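# Transfer a rope-hung hoop onto the other post's peg

## Task

Get the hoop off the post it starts on and onto the other post so that it lies flat and encircles the loose peg standing there, with that peg still upright afterwards. The hoop and peg are out of every hand's reach, so work the hoop through its ropes, each tied at the far end to a metal block on a bench. The task fails if the hoop ever drops more than slightly below the top of the lower post, including while it dangles. At the end every gripper must have released and the arms must be withdrawn, and the result must hold up with no robot supporting anything.

## Robot and tools

Robots. There are three identical i2rt Big YAM arms, named arm1, arm2 and arm3. Each has six revolute joints, a two-finger gripper, and a camera on its wrist. Their feet are fixed in the scene frame (metres), and each foot faces a heading measured counter-clockwise from +x in degrees: arm1 at x=-0.05 y=+1.40 z=+0.96 facing -90; arm2 at x=-1.23 y=-0.67 z=+1.02 facing +28; arm3 at x=+1.26 y=-0.62 z=+1.03 facing +151. The hand can get to roughly 1.0 m from the joint1 axis. The two room cameras are cam_low and cam_top. The wrist cameras are arm1_cam_wrist, arm2_cam_wrist and arm3_cam_wrist.

Frames. The scene frame has its origin on the floor and +z pointing up. "hand" means the point halfway between the fingertips (URDF link pinch). The hand's z axis runs along the fingers, and the fingers open and close along its y axis. With joints 1 and 6 at zero and the hand level and pointing forward, the wrist camera sits on top of the hand and looks toward the fingertips. No state line prints the foot poses.

execute_actions. The argument "actions" is a list holding one action, or an empty list. An empty list only returns the state and images. An action is an object keyed by robot name. Under each name goes "joints", which maps joint names to absolute targets. These are never offsets. Every motion in an action starts at the same moment and may finish at a different time. The joints and their ranges are:
- joint1_rad, -2.879 to 2.879 rad, tolerance ±0.045. Turns the arm about its foot; positive is counter-clockwise seen from above; at 0 the arm points where its foot faces.
- joint2_rad, 0 to 3.141, ±0.14. Shoulder: at 0 the upper arm points roughly level and backward; increasing it lifts the arm up and then forward.
- joint3_rad, 0 to 3.019, ±0.09. Elbow: 0 means the forearm is folded back along the upper arm; increasing it opens the elbow.
- joint4_rad, -1.692 to 1.57, ±0.055. Hand pitch; positive tips the fingers up.
- joint5_rad, -1.57 to 1.57, ±0.03. Sideways swing of the hand; positive goes to the arm's right.
- joint6_rad, -2.094 to 2.094, ±0.035. Hand roll; positive is clockwise when seen from behind the hand.
- gripper_m, 0 to 0.093 m. This is the gap between the fingertips, ±0.003. Each finger pad pushes with at most about 50 to 62 N.
Any joint or robot you leave out can keep driving toward its previous target. An unknown key or an out-of-range number makes the whole call rejected, and nothing moves. Each joint moves at its own speed, so the hand can take a wide, curved path between two postures. "cameras" is an optional list of camera names, or "all". Leaving it out or passing null gives every camera, and [] gives none. The "pictures" line gives the order of the returned images.

wait takes seconds (0 to 10). It sends no new command and returns the state and images. zoom_image takes camera and region [x0, y0, x1, y1], in pixels of that camera's latest full image, with the origin at the top left. The region can be at most 504x504. read_manual returns only the licence texts. finished_scene takes scene, the number of the scene you are in. It ends that scene for good, after the robots have held your last command, so call it only once the hoop is resting in place and the arms have let go and backed off.

Result lines. joint_status tells how each commanded motion ended. "off_target" means the joint stopped short and may still be pushing. After "contact_stop" or "time_out", a joint holds where it stopped. The exception is a timed-out joint that keeps a target, or a nearby target, and goes on pushing; on_its_own names these. "joint command not followed", usually followed by a cause line, means a safety check held back that arm's joint targets. Its gripper command still runs. Those joints then read "not_followed", and the arm may retry them on later actions until you send targets that pass. on_its_own lists what the call did not command, and "held at" there is a target, not the actual position. To stop a joint from straining, command it to its reported position. Note that a target very close to the current reading may produce no motion. A joint carrying a load sags.

Cameras. Each calibration line gives K, distortion D, T_world_to_cam (scene frame to camera frame) and pos_world in OpenCV conventions. The room cameras can be off by up to about 2.3 degrees and 9 mm. Wrist camera poses come from joint readings and can be off by more.

Cautions. The arms do not stop on contact and can press hard. A hard squeeze between two robots ends the run, and a hard hit may as well. The self- and inter-arm collision check ignores fingers, gripper housings and wrist cameras, and can react too late, so keep the arms well apart. Do not let anything fall to the floor or leave the work area. Do not drop or slam objects, and keep the hoop from dipping below the lower post's top. Loose objects may get nudged now and then. While you are composing a reply, the robots keep holding their last command. Holding loads heats the motors. From 85 °C a MOTOR HOT warning appears, and at 100 °C the arm goes limp and falls (an OVER-TEMPERATURE FAULT, with "limit_stop_at_motor_heat"). After that, send the targets again. Avoid long stalls under load and pushing against obstacles.

Each tool is called after "Call:" as name(argument=value, ...) on one line, values as JSON.

## Session

Call:
execute_actions(actions=[])

Scene clock: 0.00 s.
arm1.joint_positions: joint1_rad=+0.465 joint2_rad=+0.323 joint3_rad=+1.699 joint4_rad=-1.477 joint5_rad=+0.280 joint6_rad=-0.185 gripper_m=+0.095
arm1.joint_status: not commanded
arm1.hand: x=-0.0913 y=+1.3788 z=+1.6251 quat_wxyz=(-0.466, -0.406, -0.623, +0.480) (m; scene frame)
arm2.joint_positions: joint1_rad=+0.110 joint2_rad=+0.237 joint3_rad=+1.625 joint4_rad=-1.167 joint5_rad=+0.050 joint6_rad=-0.808 gripper_m=+0.095
arm2.joint_status: not commanded
arm2.hand: x=-1.2447 y=-0.6887 z=+1.7386 quat_wxyz=(-0.774, +0.388, -0.490, +0.099) (m; scene frame)
arm3.joint_positions: joint1_rad=-0.738 joint2_rad=+0.632 joint3_rad=+1.418 joint4_rad=-1.224 joint5_rad=+0.183 joint6_rad=+0.510 gripper_m=+0.095
arm3.joint_status: not commanded
arm3.hand: x=+1.2124 y=-0.3791 z=+1.6051 quat_wxyz=(-0.264, +0.498, -0.678, -0.471) (m; scene frame)
pictures: arm1_cam_wrist, arm2_cam_wrist, arm3_cam_wrist, cam_low, cam_top
Images, in order (width x height): arm1_cam_wrist 504x504, arm2_cam_wrist 504x504, arm3_cam_wrist 504x504, cam_low 504x504, cam_top 504x504.

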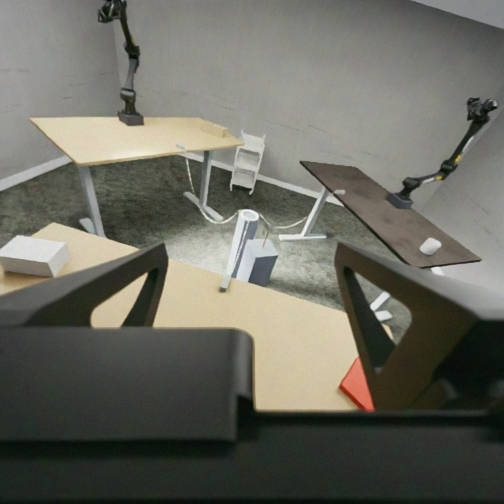

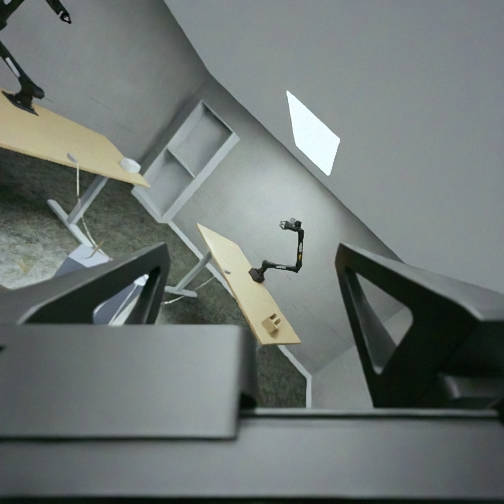

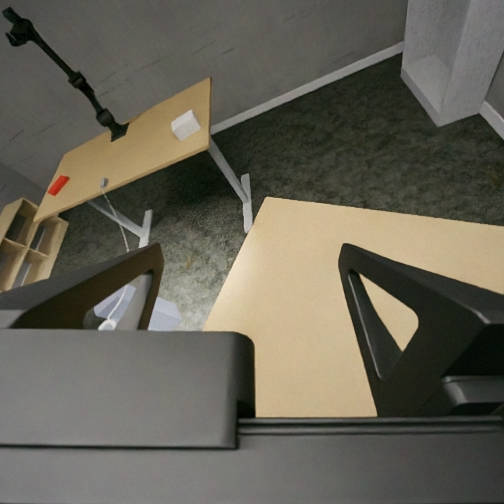

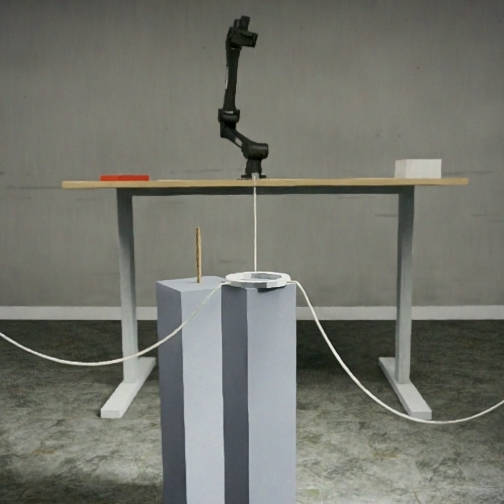

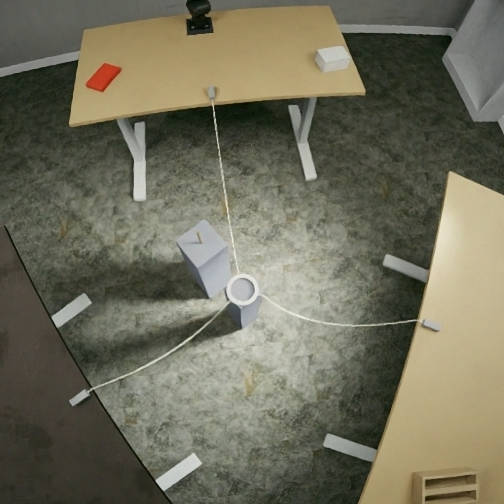

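Call:
zoom_image(camera="cam_top", region=[150, 200, 300, 350])

Call:
zoom_image(camera="cam_top", region=[170, 60, 250, 140])

Call:
zoom_image(camera="cam_top", region=[40, 360, 120, 440])

Call:
zoom_image(camera="cam_top", region=[390, 285, 470, 365])

Call:
zoom_image(camera="cam_low", region=[140, 160, 320, 340])

Region (150, 200, 300, 350) of cam_top's 504x504 image, scaled by 3.360, with more detail than that image has.

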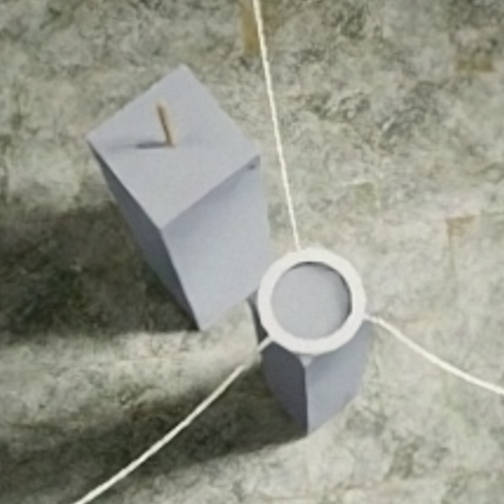

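Region (170, 60, 250, 140) of cam_top's 504x504 image, scaled by 6.300, with more detail than that image has.

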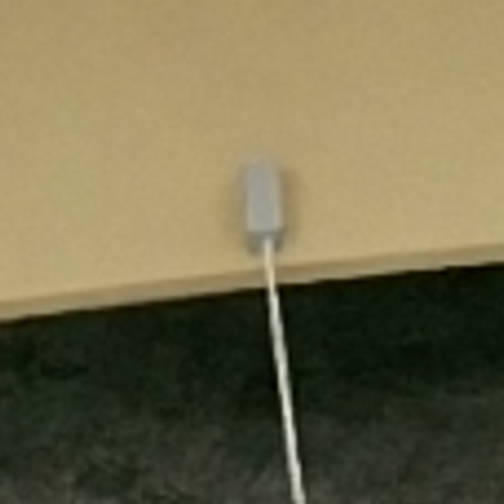

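Region (40, 360, 120, 440) of cam_top's 504x504 image, scaled by 6.300, with more detail than that image has.

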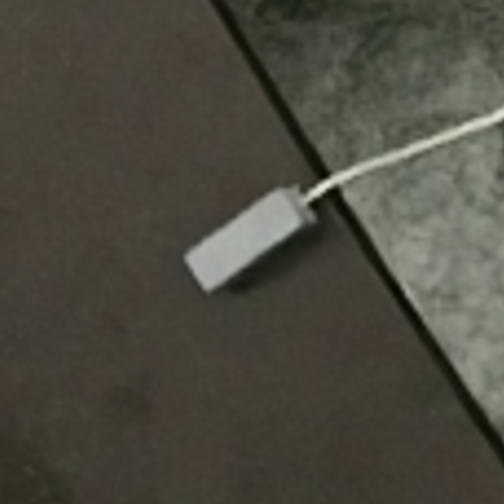

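Region (390, 285, 470, 365) of cam_top's 504x504 image, scaled by 6.300, with more detail than that image has.

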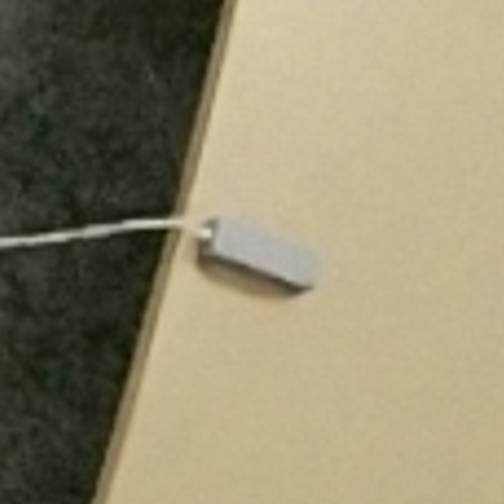

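Region (140, 160, 320, 340) of cam_low's 504x504 image, scaled by 2.800, with more detail than that image has.

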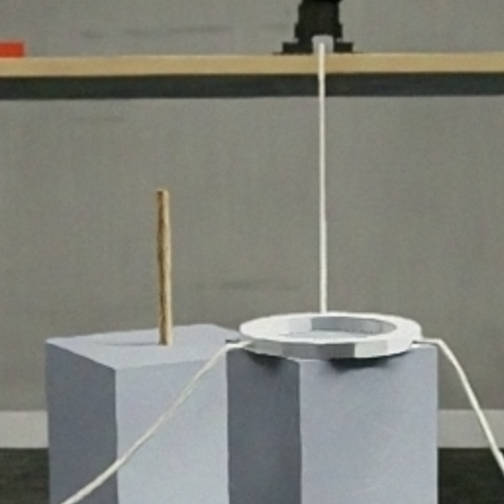

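Call:
execute_actions(actions=[{"arm1":{"joints":{"joint1_rad":0.04,"joint2_rad":1.646,"joint3_rad":1.626,"joint4_rad":-1.55,"joint5_rad":0,"joint6_rad":0,"gripper_m":0.09}},"arm2":{"joints":{"joint1_rad":-0.15,"joint2_rad":1.646,"joint3_rad":1.626,"joint4_rad":-1.55,"joint5_rad":0,"joint6_rad":0,"gripper_m":0.09}},"arm3":{"joints":{"joint1_rad":0.1,"joint2_rad":1.646,"joint3_rad":1.626,"joint4_rad":-1.55,"joint5_rad":0,"joint6_rad":0,"gripper_m":0.09}}}])

Scene clock: 6.07 s.
arm1.joint_positions: joint1_rad=+0.048 joint2_rad=+1.656 joint3_rad=+1.599 joint4_rad=-1.544 joint5_rad=+0.002 joint6_rad=-0.010 gripper_m=+0.090
arm1.joint_status: all done
arm1.hand: x=-0.0246 y=+0.9055 z=+1.1899 quat_wxyz=(+0.018, -0.683, -0.730, -0.008) (m; scene frame)
arm2.joint_positions: joint1_rad=-0.145 joint2_rad=+1.649 joint3_rad=+1.610 joint4_rad=-1.540 joint5_rad=+0.002 joint6_rad=-0.009 gripper_m=+0.090
arm2.joint_status: all done
arm2.hand: x=-0.7614 y=-0.5050 z=+1.2654 quat_wxyz=(+0.004, +0.173, -0.985, +0.002) (m; scene frame)
arm3.joint_positions: joint1_rad=+0.106 joint2_rad=+1.654 joint3_rad=+1.612 joint4_rad=-1.538 joint5_rad=+0.002 joint6_rad=+0.012 gripper_m=+0.090
arm3.joint_status: all done
arm3.hand: x=+0.8000 y=-0.4254 z=+1.2705 quat_wxyz=(-0.001, +0.978, -0.206, +0.003) (m; scene frame)
pictures: arm1_cam_wrist, arm2_cam_wrist, arm3_cam_wrist, cam_low, cam_top
camera_calibration (this result's frames):
arm1_cam_wrist: T_world_to_cam=[[-0.997451, -0.06993, 0.0142212, 0.0247979], [-0.0460346, 0.782814, 0.62055, -1.44451], [-0.0545277, 0.618314, -0.784038, 0.497244], [0, 0, 0, 1]] pos_world=[-0.0146492, 0.825065, 1.2859]
arm2_cam_wrist: T_world_to_cam=[[0.33098, -0.943567, 0.0115942, -0.240007], [-0.758067, -0.258554, 0.598735, -1.4588], [-0.561949, -0.206959, -0.800863, 0.605433], [0, 0, 0, 1]] pos_world=[-0.686205, -0.478341, 1.36108]
arm3_cam_wrist: T_world_to_cam=[[0.382821, 0.923817, -0.00306173, 0.0886991], [0.757937, -0.312184, 0.572776, -1.46347], [0.528185, -0.221592, -0.819706, 0.645033], [0, 0, 0, 1]] pos_world=[0.734569, -0.395881, 1.36725]
Images, in order (width x height): arm1_cam_wrist 504x504, arm2_cam_wrist 504x504, arm3_cam_wrist 504x504, cam_low 504x504, cam_top 504x504.

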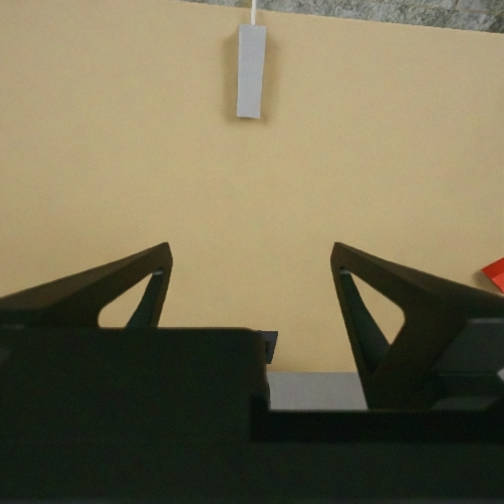

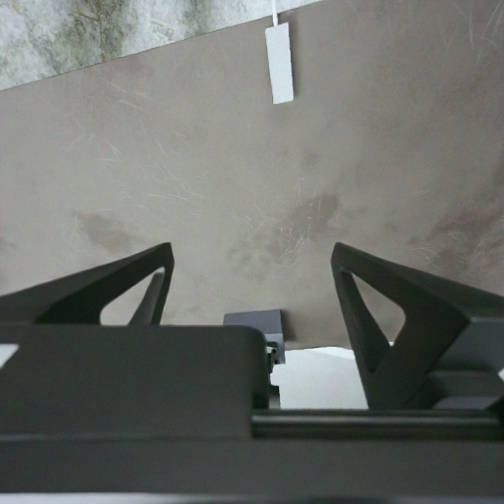

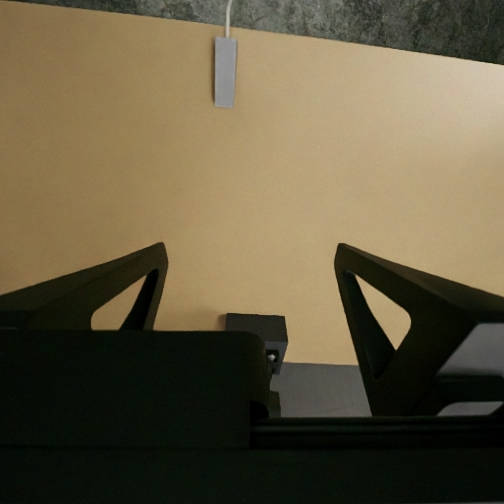

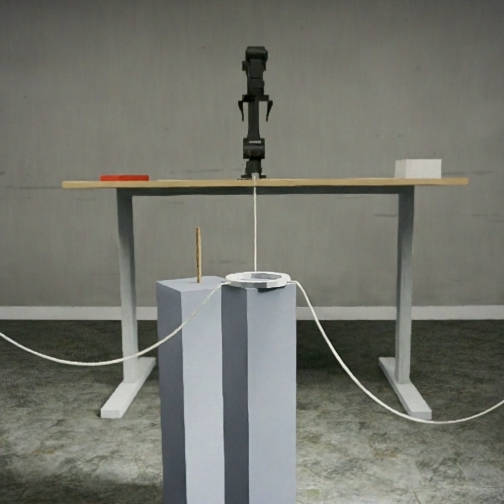

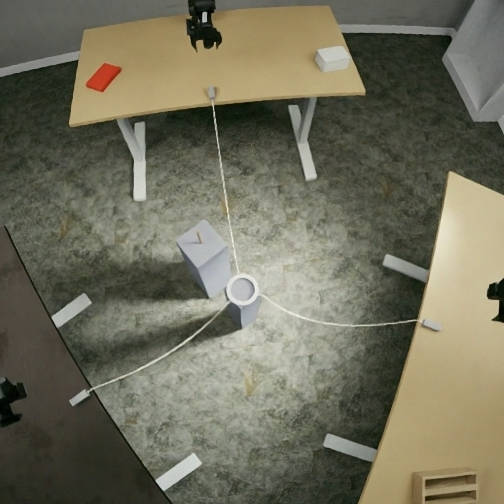

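Call:
execute_actions(actions=[{"arm1":{"joints":{"joint1_rad":0.05,"joint2_rad":1.927,"joint3_rad":1.577,"joint4_rad":-1.19,"joint6_rad":0.06}},"arm2":{"joints":{"joint1_rad":-0.204,"joint2_rad":1.965,"joint3_rad":1.617,"joint4_rad":-1.213,"joint6_rad":-0.2}},"arm3":{"joints":{"joint1_rad":0.149,"joint2_rad":1.935,"joint3_rad":1.575,"joint4_rad":-1.2,"joint6_rad":0.15}}}], cameras=["arm1_cam_wrist","arm2_cam_wrist","arm3_cam_wrist"])

Scene clock: 9.37 s.
arm1.joint_positions: joint1_rad=+0.048 joint2_rad=+1.952 joint3_rad=+1.548 joint4_rad=-1.200 joint5_rad=+0.002 joint6_rad=+0.050 gripper_m=+0.090
arm1.joint_status: all done
arm1.hand: x=-0.0224 y=+0.8339 z=+1.0157 quat_wxyz=(+0.020, -0.705, -0.709, -0.009) (m; scene frame)
arm2.joint_positions: joint1_rad=-0.207 joint2_rad=+1.965 joint3_rad=+1.596 joint4_rad=-1.223 joint5_rad=+0.002 joint6_rad=-0.191 gripper_m=+0.090
arm2.joint_status: all done
arm2.hand: x=-0.6729 y=-0.5123 z=+1.0938 quat_wxyz=(+0.011, +0.232, -0.973, +0.002) (m; scene frame)
arm3.joint_positions: joint1_rad=+0.150 joint2_rad=+1.958 joint3_rad=+1.567 joint4_rad=-1.213 joint5_rad=+0.002 joint6_rad=+0.138 gripper_m=+0.090
arm3.joint_status: all done
arm3.hand: x=+0.7240 y=-0.4204 z=+1.0944 quat_wxyz=(+0.000, +0.969, -0.246, +0.016) (m; scene frame)
pictures: arm1_cam_wrist, arm2_cam_wrist, arm3_cam_wrist
camera_calibration (this result's frames):
arm1_cam_wrist: T_world_to_cam=[[-0.99981, -0.0101563, 0.0166196, -0.0278608], [0.00239957, 0.782555, 0.622577, -1.28099], [-0.0193288, 0.622499, -0.782382, 0.400682], [0, 0, 0, 1]] pos_world=[-0.017037, 0.752737, 1.11146]
arm2_cam_wrist: T_world_to_cam=[[0.442153, -0.896907, 0.007673, -0.171159], [-0.713379, -0.346467, 0.60914, -1.31715], [-0.543684, -0.274807, -0.793025, 0.48512], [0, 0, 0, 1]] pos_world=[-0.600196, -0.476548, 1.18835]
arm3_cam_wrist: T_world_to_cam=[[0.456571, 0.889687, 0.000657229, 0.0408113], [0.716328, -0.368045, 0.592804, -1.31876], [0.527652, -0.270187, -0.805346, 0.506149], [0, 0, 0, 1]] pos_world=[0.65896, -0.384917, 1.18936]
Images, in order (width x height): arm1_cam_wrist 504x504, arm2_cam_wrist 504x504, arm3_cam_wrist 504x504.

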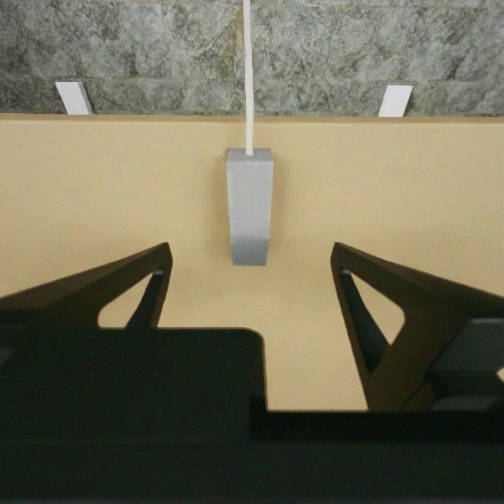

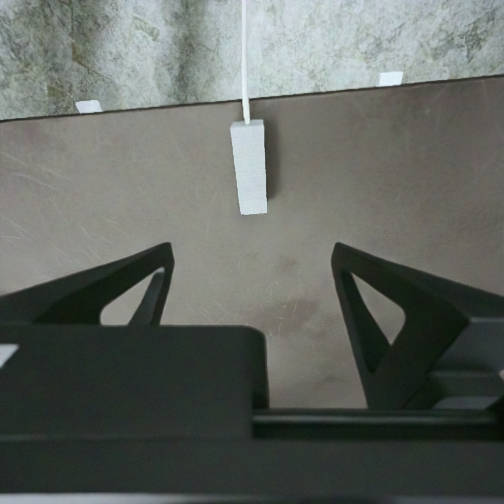

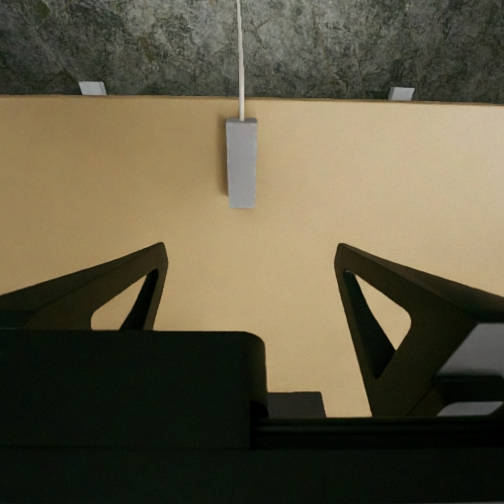

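Call:
execute_actions(actions=[{"arm1":{"joints":{"joint2_rad":1.957,"joint3_rad":1.54,"joint4_rad":-1.09}},"arm2":{"joints":{"joint2_rad":2.035,"joint3_rad":1.53,"joint4_rad":-1.026}},"arm3":{"joints":{"joint1_rad":0.158,"joint2_rad":2.015,"joint3_rad":1.476,"joint4_rad":-0.99}}}], cameras=["arm1_cam_wrist","arm2_cam_wrist","arm3_cam_wrist"])

Scene clock: 11.70 s.
arm1.joint_positions: joint1_rad=+0.048 joint2_rad=+1.952 joint3_rad=+1.534 joint4_rad=-1.101 joint5_rad=+0.002 joint6_rad=+0.050 gripper_m=+0.090
arm1.joint_status: all done
arm1.hand: x=-0.0214 y=+0.8152 z=+1.0108 quat_wxyz=(-0.012, -0.704, -0.709, +0.020) (m; scene frame)
arm2.joint_positions: joint1_rad=-0.207 joint2_rad=+2.036 joint3_rad=+1.524 joint4_rad=-1.037 joint5_rad=+0.002 joint6_rad=-0.191 gripper_m=+0.090
arm2.joint_status: all done
arm2.hand: x=-0.6637 y=-0.5097 z=+1.0286 quat_wxyz=(-0.010, +0.232, -0.973, +0.001) (m; scene frame)
arm3.joint_positions: joint1_rad=+0.150 joint2_rad=+2.007 joint3_rad=+1.482 joint4_rad=-1.004 joint5_rad=+0.002 joint6_rad=+0.138 gripper_m=+0.090
arm3.joint_status: all done
arm3.hand: x=+0.7132 y=-0.4163 z=+1.0378 quat_wxyz=(-0.004, +0.969, -0.246, -0.021) (m; scene frame)
pictures: arm1_cam_wrist, arm2_cam_wrist, arm3_cam_wrist
camera_calibration (this result's frames):
arm1_cam_wrist: T_world_to_cam=[[-0.999872, -0.00981375, 0.0126541, -0.0232346], [-0.00116074, 0.832546, 0.553955, -1.23477], [-0.0159715, 0.553869, -0.832451, 0.51512], [0, 0, 0, 1]] pos_world=[-0.0164376, 0.742466, 1.11311]
arm2_cam_wrist: T_world_to_cam=[[0.441709, -0.897027, 0.0153321, -0.180665], [-0.737506, -0.353321, 0.575543, -1.25494], [-0.510861, -0.26553, -0.817628, 0.490958], [0, 0, 0, 1]] pos_world=[-0.594913, -0.475094, 1.12646]
arm3_cam_wrist: T_world_to_cam=[[0.456276, 0.889804, -0.00787033, 0.0512441], [0.755521, -0.382715, 0.531711, -1.24662], [0.470106, -0.248553, -0.846889, 0.560512], [0, 0, 0, 1]] pos_world=[0.654967, -0.383381, 1.13794]
Images, in order (width x height): arm1_cam_wrist 504x504, arm2_cam_wrist 504x504, arm3_cam_wrist 504x504.

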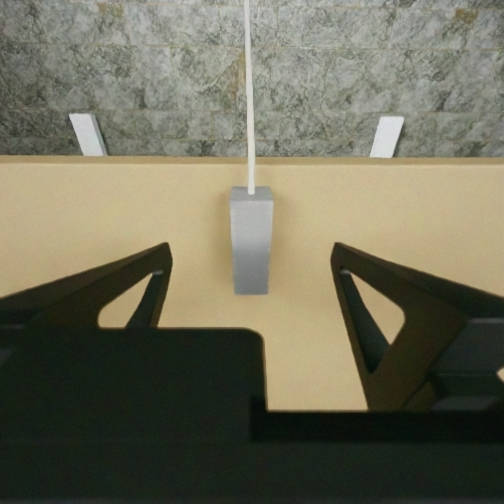

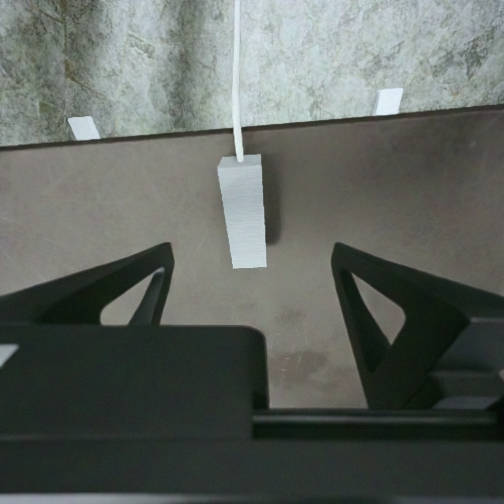

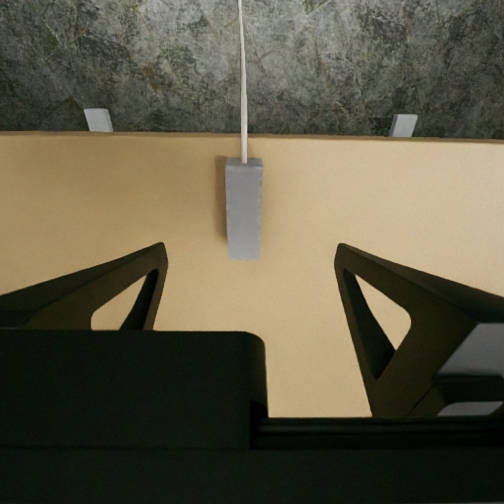

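Call:
execute_actions(actions=[{"arm1":{"joints":{"joint2_rad":2.014}},"arm2":{"joints":{"joint2_rad":2.116,"joint4_rad":-0.976}},"arm3":{"joints":{"joint2_rad":2.135,"joint4_rad":-0.92}}}], cameras=["arm1_cam_wrist","arm2_cam_wrist","arm3_cam_wrist"])

Scene clock: 13.53 s.
arm1.joint_positions: joint1_rad=+0.048 joint2_rad=+2.019 joint3_rad=+1.528 joint4_rad=-1.100 joint5_rad=+0.002 joint6_rad=+0.050 gripper_m=+0.090
arm1.joint_status: all done
arm1.hand: x=-0.0223 y=+0.8237 z=+0.9714 quat_wxyz=(+0.014, -0.705, -0.709, -0.004) (m; scene frame)
arm2.joint_positions: joint1_rad=-0.207 joint2_rad=+2.113 joint3_rad=+1.524 joint4_rad=-0.986 joint5_rad=+0.002 joint6_rad=-0.191 gripper_m=+0.090
arm2.joint_status: all done
arm2.hand: x=-0.6625 y=-0.5094 z=+0.9850 quat_wxyz=(+0.002, +0.232, -0.973, +0.001) (m; scene frame)
arm3.joint_positions: joint1_rad=+0.150 joint2_rad=+2.137 joint3_rad=+1.477 joint4_rad=-0.932 joint5_rad=+0.002 joint6_rad=+0.138 gripper_m=+0.090
arm3.joint_status: all done
arm3.hand: x=+0.7180 y=-0.4180 z=+0.9636 quat_wxyz=(+0.000, +0.969, -0.246, +0.010) (m; scene frame)
pictures: arm1_cam_wrist, arm2_cam_wrist, arm3_cam_wrist
camera_calibration (this result's frames):
arm1_cam_wrist: T_world_to_cam=[[-0.999822, -0.0100762, 0.0159639, -0.0265514], [0.00178931, 0.79125, 0.61149, -1.24186], [-0.0187929, 0.611409, -0.791091, 0.389944], [0, 0, 0, 1]] pos_world=[-0.0169964, 0.743937, 1.06829]
arm2_cam_wrist: T_world_to_cam=[[0.442014, -0.896944, 0.0107113, -0.17546], [-0.723106, -0.34923, 0.59595, -1.23731], [-0.530793, -0.271164, -0.80295, 0.425512], [0, 0, 0, 1]] pos_world=[-0.591294, -0.474101, 1.08092]
arm3_cam_wrist: T_world_to_cam=[[0.456564, 0.88969, -0.000699655, 0.0428737], [0.722842, -0.370483, 0.583303, -1.23253], [0.5187, -0.266821, -0.812254, 0.419142], [0, 0, 0, 1]] pos_world=[0.653939, -0.382939, 1.05942]
Images, in order (width x height): arm1_cam_wrist 504x504, arm2_cam_wrist 504x504, arm3_cam_wrist 504x504.

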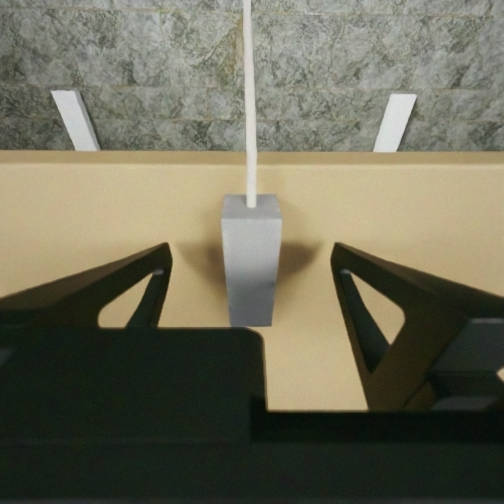

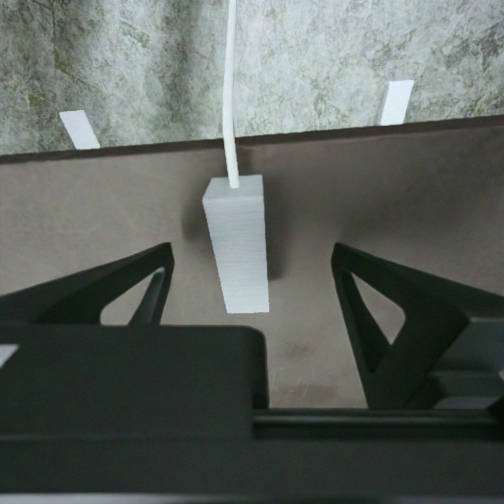

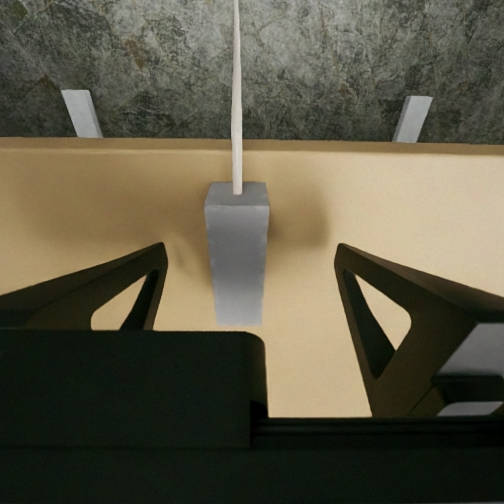

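Call:
execute_actions(actions=[{"arm1":{"joints":{"gripper_m":0}},"arm2":{"joints":{"gripper_m":0}},"arm3":{"joints":{"gripper_m":0}}}], cameras=["arm1_cam_wrist","arm2_cam_wrist","arm3_cam_wrist"])

Scene clock: 14.47 s.
arm1.joint_positions: joint1_rad=+0.048 joint2_rad=+2.019 joint3_rad=+1.528 joint4_rad=-1.099 joint5_rad=+0.002 joint6_rad=+0.051 gripper_m=+0.025
arm1.joint_status: gripper_m off_target (ended at +0.025, target +0.000)
arm1.hand: x=-0.0222 y=+0.8235 z=+0.9714 quat_wxyz=(+0.014, -0.705, -0.709, -0.004) (m; scene frame)
arm2.joint_positions: joint1_rad=-0.207 joint2_rad=+2.113 joint3_rad=+1.524 joint4_rad=-0.985 joint5_rad=+0.001 joint6_rad=-0.192 gripper_m=+0.025
arm2.joint_status: gripper_m off_target (ended at +0.025, target +0.000)
arm2.hand: x=-0.6624 y=-0.5092 z=+0.9850 quat_wxyz=(+0.002, +0.232, -0.973, +0.001) (m; scene frame)
arm3.joint_positions: joint1_rad=+0.151 joint2_rad=+2.137 joint3_rad=+1.477 joint4_rad=-0.932 joint5_rad=+0.001 joint6_rad=+0.139 gripper_m=+0.025
arm3.joint_status: gripper_m off_target (ended at +0.025, target +0.000)
arm3.hand: x=+0.7178 y=-0.4184 z=+0.9636 quat_wxyz=(+0.000, +0.969, -0.246, +0.010) (m; scene frame)
pictures: arm1_cam_wrist, arm2_cam_wrist, arm3_cam_wrist
camera_calibration (this result's frames):
arm1_cam_wrist: T_world_to_cam=[[-0.999842, -0.00929012, 0.0151861, -0.0263039], [0.00192278, 0.791695, 0.610914, -1.24151], [-0.0176982, 0.610846, -0.791551, 0.390986], [0, 0, 0, 1]] pos_world=[-0.0169928, 0.743824, 1.06834]
arm2_cam_wrist: T_world_to_cam=[[0.442694, -0.896617, 0.0100265, -0.174056], [-0.722934, -0.35028, 0.595542, -1.23724], [-0.530461, -0.270891, -0.803261, 0.426247], [0, 0, 0, 1]] pos_world=[-0.591282, -0.473976, 1.08096]
arm3_cam_wrist: T_world_to_cam=[[0.457255, 0.889334, -0.00143484, 0.0432865], [0.722707, -0.370642, 0.58337, -1.23259], [0.518279, -0.267786, -0.812206, 0.418969], [0, 0, 0, 1]] pos_world=[0.653867, -0.383152, 1.05941]
Images, in order (width x height): arm1_cam_wrist 504x504, arm2_cam_wrist 504x504, arm3_cam_wrist 504x504.

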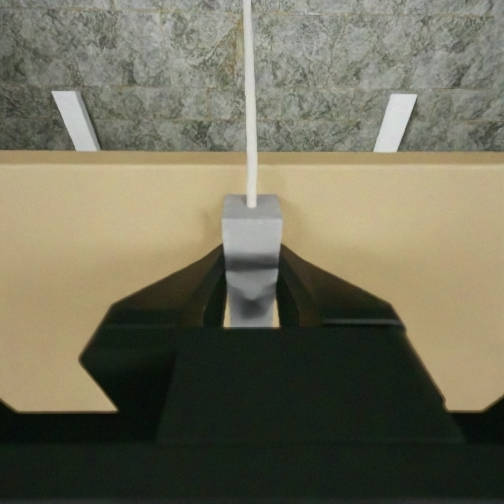

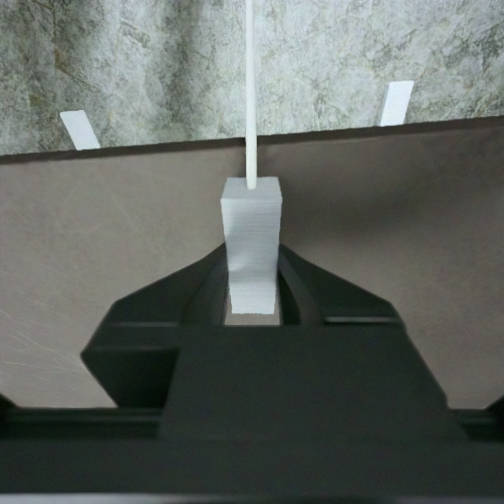

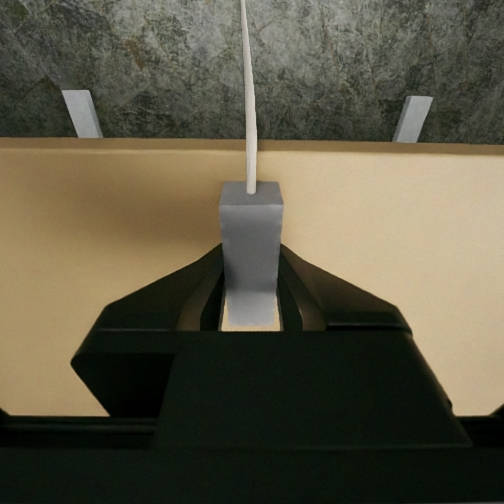

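Call:
execute_actions(actions=[{"arm1":{"joints":{"joint2_rad":1.871,"joint3_rad":1.71,"joint4_rad":-1.4}},"arm2":{"joints":{"joint2_rad":1.871,"joint3_rad":1.71,"joint4_rad":-1.4}},"arm3":{"joints":{"joint2_rad":1.871,"joint3_rad":1.71,"joint4_rad":-1.4}}}])

Scene clock: 17.03 s.
arm1.joint_positions: joint1_rad=+0.048 joint2_rad=+1.872 joint3_rad=+1.675 joint4_rad=-1.392 joint5_rad=+0.002 joint6_rad=+0.051 gripper_m=+0.025
arm1.joint_status: all done
arm1.hand: x=-0.0213 y=+0.8326 z=+1.1062 quat_wxyz=(+0.013, -0.705, -0.709, -0.004) (m; scene frame)
arm2.joint_positions: joint1_rad=-0.207 joint2_rad=+1.879 joint3_rad=+1.695 joint4_rad=-1.391 joint5_rad=+0.001 joint6_rad=-0.192 gripper_m=+0.025
arm2.joint_status: all done
arm2.hand: x=-0.6777 y=-0.5134 z=+1.1784 quat_wxyz=(+0.002, +0.232, -0.973, +0.001) (m; scene frame)
arm3.joint_positions: joint1_rad=+0.151 joint2_rad=+1.866 joint3_rad=+1.687 joint4_rad=-1.388 joint5_rad=+0.001 joint6_rad=+0.139 gripper_m=+0.025
arm3.joint_status: all done
arm3.hand: x=+0.7228 y=-0.4204 z=+1.1895 quat_wxyz=(-0.001, +0.969, -0.246, -0.003) (m; scene frame)
pictures: arm1_cam_wrist, arm2_cam_wrist, arm3_cam_wrist, cam_low, cam_top
camera_calibration (this result's frames):
arm1_cam_wrist: T_world_to_cam=[[-0.999842, -0.00928492, 0.015132, -0.0272947], [0.00187367, 0.792392, 0.610009, -1.33065], [-0.0176544, 0.609941, -0.79225, 0.493743], [0, 0, 0, 1]] pos_world=[-0.0160804, 0.752985, 1.20329]
arm2_cam_wrist: T_world_to_cam=[[0.44269, -0.896618, 0.0100958, -0.173088], [-0.723152, -0.350342, 0.59524, -1.3647], [-0.530166, -0.270808, -0.803484, 0.572895], [0, 0, 0, 1]] pos_world=[-0.60653, -0.478161, 1.27438]
arm3_cam_wrist: T_world_to_cam=[[0.457167, 0.88937, -0.00448409, 0.0468494], [0.736827, -0.375921, 0.561933, -1.35564], [0.49808, -0.260201, -0.827171, 0.634978], [0, 0, 0, 1]] pos_world=[0.661182, -0.386058, 1.28722]
Images, in order (width x height): arm1_cam_wrist 504x504, arm2_cam_wrist 504x504, arm3_cam_wrist 504x504, cam_low 504x504, cam_top 504x504.

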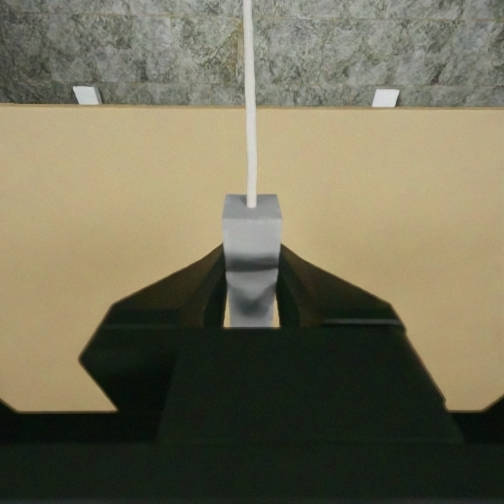

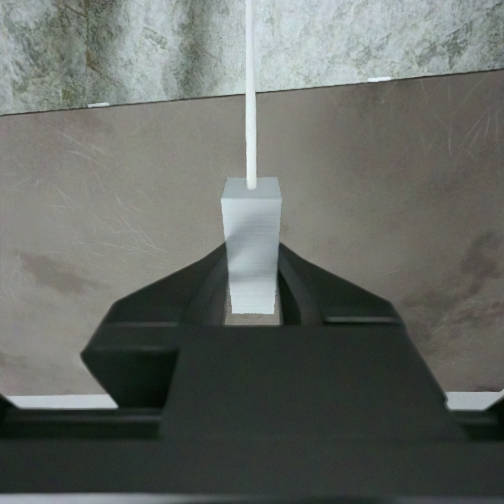

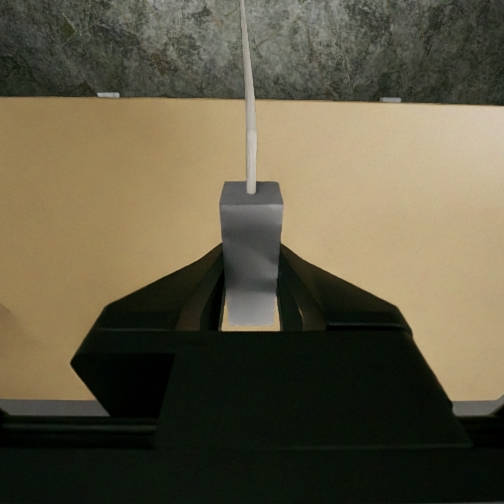

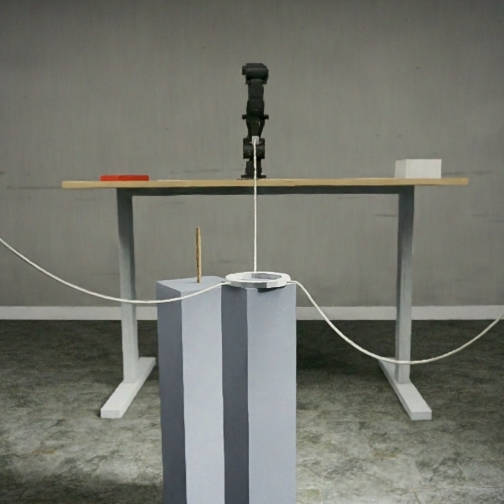

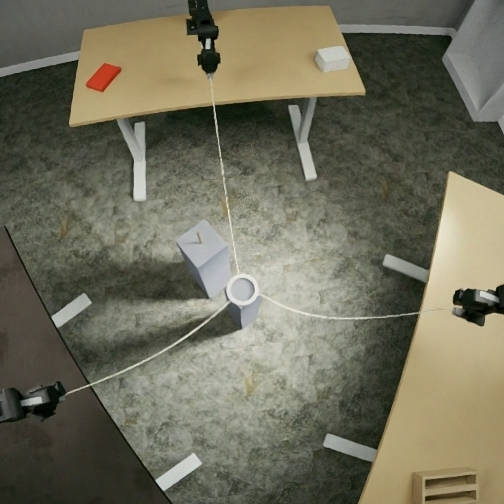

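Call:
execute_actions(actions=[{"arm1":{"joints":{"joint1_rad":0.3}},"arm2":{"joints":{"joint2_rad":1.699,"joint3_rad":1.545,"joint4_rad":-1.41}},"arm3":{"joints":{"joint2_rad":1.292,"joint3_rad":1.25,"joint4_rad":-1.53}}}], cameras=["cam_low","cam_top"])

Scene clock: 20.73 s.
arm1.joint_positions: joint1_rad=+0.300 joint2_rad=+1.872 joint3_rad=+1.675 joint4_rad=-1.392 joint5_rad=-0.001 joint6_rad=+0.051 gripper_m=+0.025
arm1.joint_status: all done
arm1.hand: x=+0.1198 y=+0.8585 z=+1.1049 quat_wxyz=(+0.013, -0.611, -0.792, -0.005) (m; scene frame)
arm2.joint_positions: joint1_rad=-0.207 joint2_rad=+1.692 joint3_rad=+1.538 joint4_rad=-1.405 joint5_rad=+0.001 joint6_rad=-0.192 gripper_m=+0.025
arm2.joint_status: all done
arm2.hand: x=-0.7360 y=-0.5299 z=+1.2169 quat_wxyz=(-0.005, +0.232, -0.973, +0.001) (m; scene frame)
arm3.joint_positions: joint1_rad=+0.151 joint2_rad=+1.280 joint3_rad=+1.256 joint4_rad=-1.523 joint5_rad=+0.001 joint6_rad=+0.139 gripper_m=+0.025
arm3.joint_status: all done
arm3.hand: x=+0.9174 y=-0.4935 z=+1.2874 quat_wxyz=(-0.002, +0.969, -0.246, -0.013) (m; scene frame)
pictures: cam_low, cam_top
Images, in order (width x height): cam_low 504x504, cam_top 504x504.

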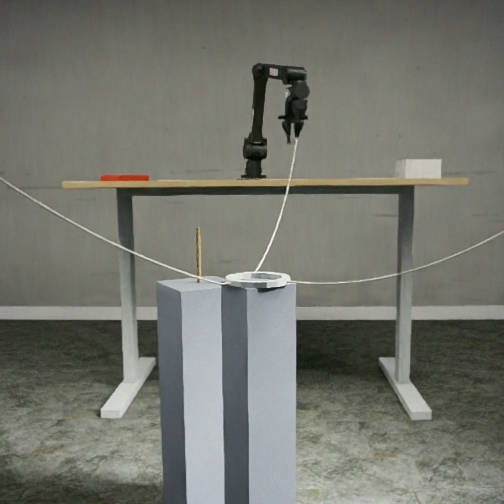

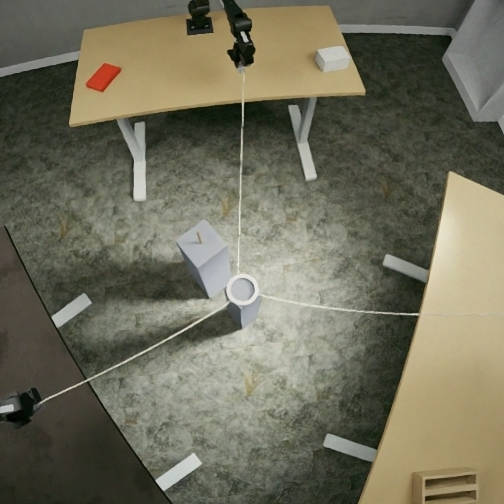

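Call:
execute_actions(actions=[{"arm1":{"joints":{"joint1_rad":0.24,"joint2_rad":1.72,"joint3_rad":1.625,"joint4_rad":-1.335}},"arm2":{"joints":{"joint2_rad":1.54,"joint3_rad":1.36,"joint4_rad":-1.24}},"arm3":{"joints":{"joint2_rad":1.09,"joint3_rad":1.14,"joint4_rad":-1.467}}}], cameras=["cam_low","cam_top"])

Scene clock: 23.90 s.
arm1.joint_positions: joint1_rad=+0.234 joint2_rad=+1.735 joint3_rad=+1.600 joint4_rad=-1.338 joint5_rad=+0.002 joint6_rad=+0.052 gripper_m=+0.025
arm1.joint_status: all done
arm1.hand: x=+0.0802 y=+0.8636 z=+1.1509 quat_wxyz=(-0.032, -0.636, -0.771, +0.031) (m; scene frame)
arm2.joint_positions: joint1_rad=-0.207 joint2_rad=+1.549 joint3_rad=+1.356 joint4_rad=-1.243 joint5_rad=+0.001 joint6_rad=-0.192 gripper_m=+0.025
arm2.joint_status: all done
arm2.hand: x=-0.7610 y=-0.5370 z=+1.2169 quat_wxyz=(-0.067, +0.231, -0.971, -0.002) (m; scene frame)
arm3.joint_positions: joint1_rad=+0.151 joint2_rad=+1.089 joint3_rad=+1.135 joint4_rad=-1.474 joint5_rad=+0.001 joint6_rad=+0.139 gripper_m=+0.025
arm3.joint_status: all done
arm3.hand: x=+0.9578 y=-0.5086 z=+1.3014 quat_wxyz=(-0.009, +0.967, -0.246, -0.072) (m; scene frame)
pictures: cam_low, cam_top
Images, in order (width x height): cam_low 504x504, cam_top 504x504.

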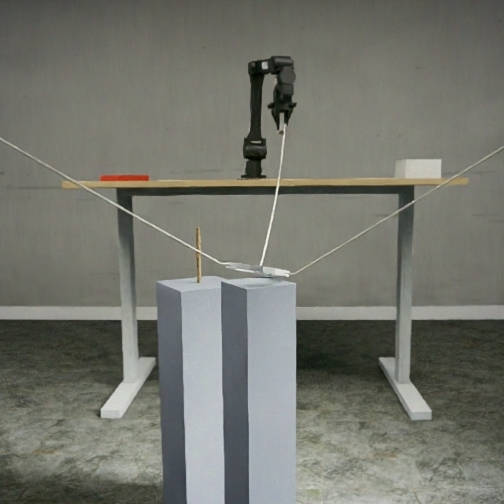

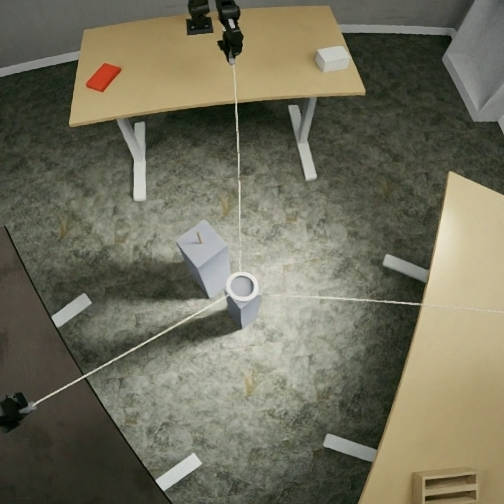

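Call:
execute_actions(actions=[{"arm1":{"joints":{"joint1_rad":0.18,"joint2_rad":1.56,"joint3_rad":1.59,"joint4_rad":-1.29}},"arm2":{"joints":{"joint2_rad":1.38,"joint3_rad":1.177,"joint4_rad":-1.085}},"arm3":{"joints":{"joint2_rad":0.89,"joint3_rad":1.025,"joint4_rad":-1.425}}}], cameras=["cam_low","cam_top"])

Scene clock: 25.40 s.
arm1.joint_positions: joint1_rad=+0.175 joint2_rad=+1.566 joint3_rad=+1.563 joint4_rad=-1.297 joint5_rad=+0.002 joint6_rad=+0.052 gripper_m=+0.025
arm1.joint_status: all done
arm1.hand: x=+0.0457 y=+0.8735 z=+1.2259 quat_wxyz=(-0.099, -0.653, -0.746, +0.085) (m; scene frame)
arm2.joint_positions: joint1_rad=-0.207 joint2_rad=+1.385 joint3_rad=+1.173 joint4_rad=-1.093 joint5_rad=+0.001 joint6_rad=-0.192 gripper_m=+0.025
arm2.joint_status: all done
arm2.hand: x=-0.7927 y=-0.5460 z=+1.2210 quat_wxyz=(-0.132, +0.230, -0.964, -0.005) (m; scene frame)
arm3.joint_positions: joint1_rad=+0.151 joint2_rad=+0.887 joint3_rad=+1.020 joint4_rad=-1.431 joint5_rad=+0.001 joint6_rad=+0.139 gripper_m=+0.025
arm3.joint_status: all done
arm3.hand: x=+0.9981 y=-0.5237 z=+1.3104 quat_wxyz=(-0.016, +0.960, -0.244, -0.136) (m; scene frame)
pictures: cam_low, cam_top
Images, in order (width x height): cam_low 504x504, cam_top 504x504.

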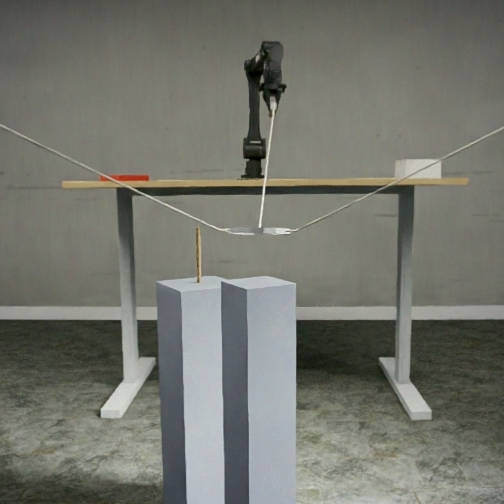

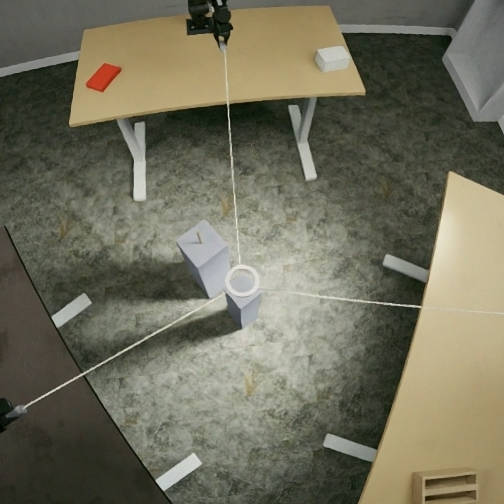

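Call:
execute_actions(actions=[{"arm1":{"joints":{"joint1_rad":0.03,"joint2_rad":1.212,"joint3_rad":1.39,"joint4_rad":-1.458,"joint6_rad":-0.1}},"arm2":{"joints":{"joint1_rad":0.135,"joint2_rad":1.296,"joint3_rad":1.268,"joint4_rad":-1.258,"joint6_rad":0.15}},"arm3":{"joints":{"joint1_rad":-0.071,"joint2_rad":1.25,"joint3_rad":1.445,"joint4_rad":-1.48,"joint6_rad":-0.083}}}], cameras=["cam_low","cam_top"])

Scene clock: 27.87 s.
arm1.joint_positions: joint1_rad=+0.020 joint2_rad=+1.223 joint3_rad=+1.362 joint4_rad=-1.451 joint5_rad=+0.002 joint6_rad=-0.089 gripper_m=+0.025
arm1.joint_status: all done
arm1.hand: x=-0.0402 y=+1.0020 z=+1.2812 quat_wxyz=(-0.081, -0.659, -0.742, +0.096) (m; scene frame)
arm2.joint_positions: joint1_rad=+0.144 joint2_rad=+1.304 joint3_rad=+1.220 joint4_rad=-1.244 joint5_rad=+0.000 joint6_rad=+0.141 gripper_m=+0.025
arm2.joint_status: all done
arm2.hand: x=-0.8858 y=-0.4192 z=+1.2664 quat_wxyz=(-0.112, +0.239, -0.963, -0.045) (m; scene frame)
arm3.joint_positions: joint1_rad=-0.073 joint2_rad=+1.259 joint3_rad=+1.369 joint4_rad=-1.472 joint5_rad=+0.001 joint6_rad=-0.072 gripper_m=+0.025
arm3.joint_status: all done
arm3.hand: x=+0.9254 y=-0.4017 z=+1.3429 quat_wxyz=(-0.034, +0.962, -0.251, -0.100) (m; scene frame)
pictures: cam_low, cam_top
Images, in order (width x height): cam_low 504x504, cam_top 504x504.

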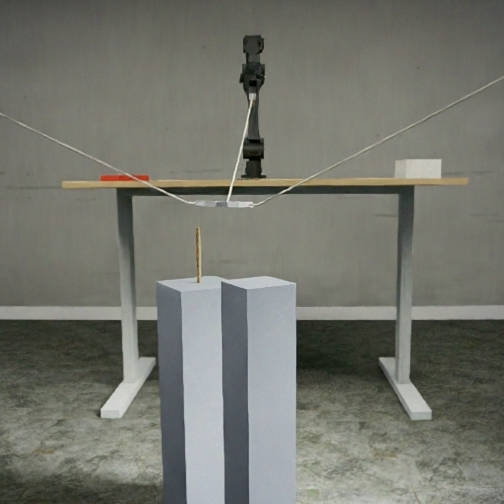

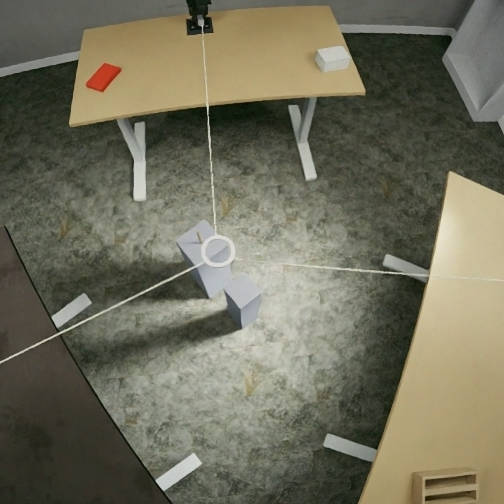

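Call:
execute_actions(actions=[{"arm1":{"joints":{"joint1_rad":-0.257,"joint2_rad":0.908,"joint3_rad":1.19,"joint4_rad":-1.558,"joint6_rad":-0.39}},"arm2":{"joints":{"joint1_rad":0.465,"joint2_rad":1.376,"joint3_rad":1.365,"joint4_rad":-1.25,"joint6_rad":0.485}},"arm3":{"joints":{"joint1_rad":-0.18,"joint2_rad":1.625,"joint3_rad":1.885,"joint4_rad":-1.5,"joint6_rad":-0.19}}}], cameras=["cam_low","cam_top"])

Call:
zoom_image(camera="cam_top", region=[140, 180, 260, 300])

Scene clock: 29.60 s.
arm1.joint_positions: joint1_rad=-0.253 joint2_rad=+0.913 joint3_rad=+1.169 joint4_rad=-1.552 joint5_rad=+0.000 joint6_rad=-0.379 gripper_m=+0.025
arm1.joint_status: all done
arm1.hand: x=-0.1190 y=+1.1278 z=+1.2898 quat_wxyz=(-0.056, -0.651, -0.747, +0.123) (m; scene frame)
arm2.joint_positions: joint1_rad=+0.467 joint2_rad=+1.389 joint3_rad=+1.310 joint4_rad=-1.244 joint5_rad=+0.001 joint6_rad=+0.476 gripper_m=+0.025
arm2.joint_status: all done
arm2.hand: x=-0.9635 y=-0.2945 z=+1.2700 quat_wxyz=(-0.094, +0.233, -0.965, -0.080) (m; scene frame)
arm3.joint_positions: joint1_rad=-0.184 joint2_rad=+1.649 joint3_rad=+1.808 joint4_rad=-1.492 joint5_rad=+0.000 joint6_rad=-0.179 gripper_m=+0.025
arm3.joint_status: all done
arm3.hand: x=+0.8342 y=-0.2682 z=+1.3544 quat_wxyz=(-0.051, +0.960, -0.252, -0.109) (m; scene frame)
pictures: cam_low, cam_top
Images, in order (width x height): cam_low 504x504, cam_top 504x504.

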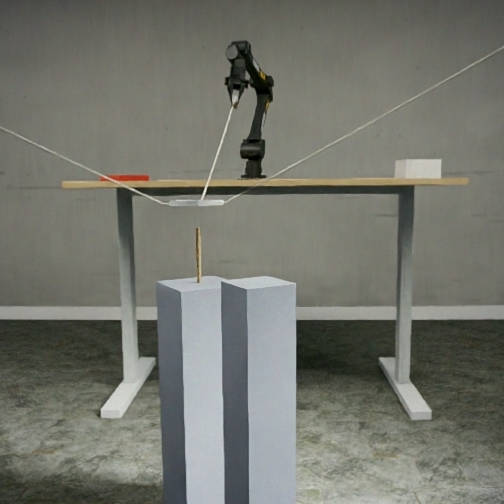

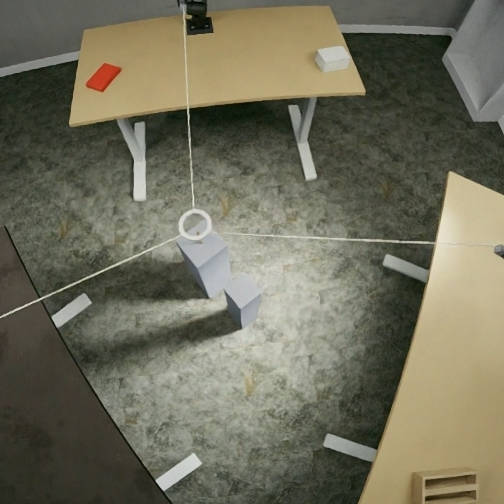

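Region (140, 180, 260, 300) of cam_top's 504x504 image, scaled by 4.200, with more detail than that image has.

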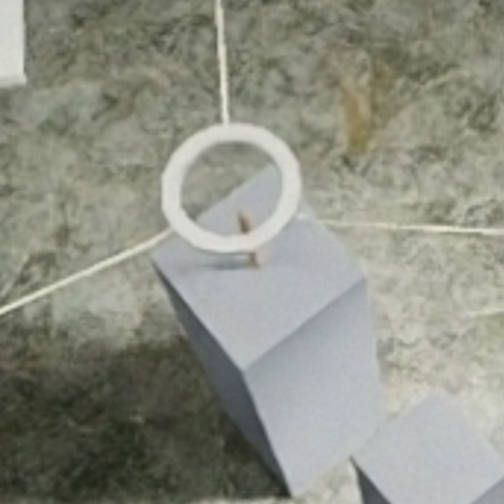

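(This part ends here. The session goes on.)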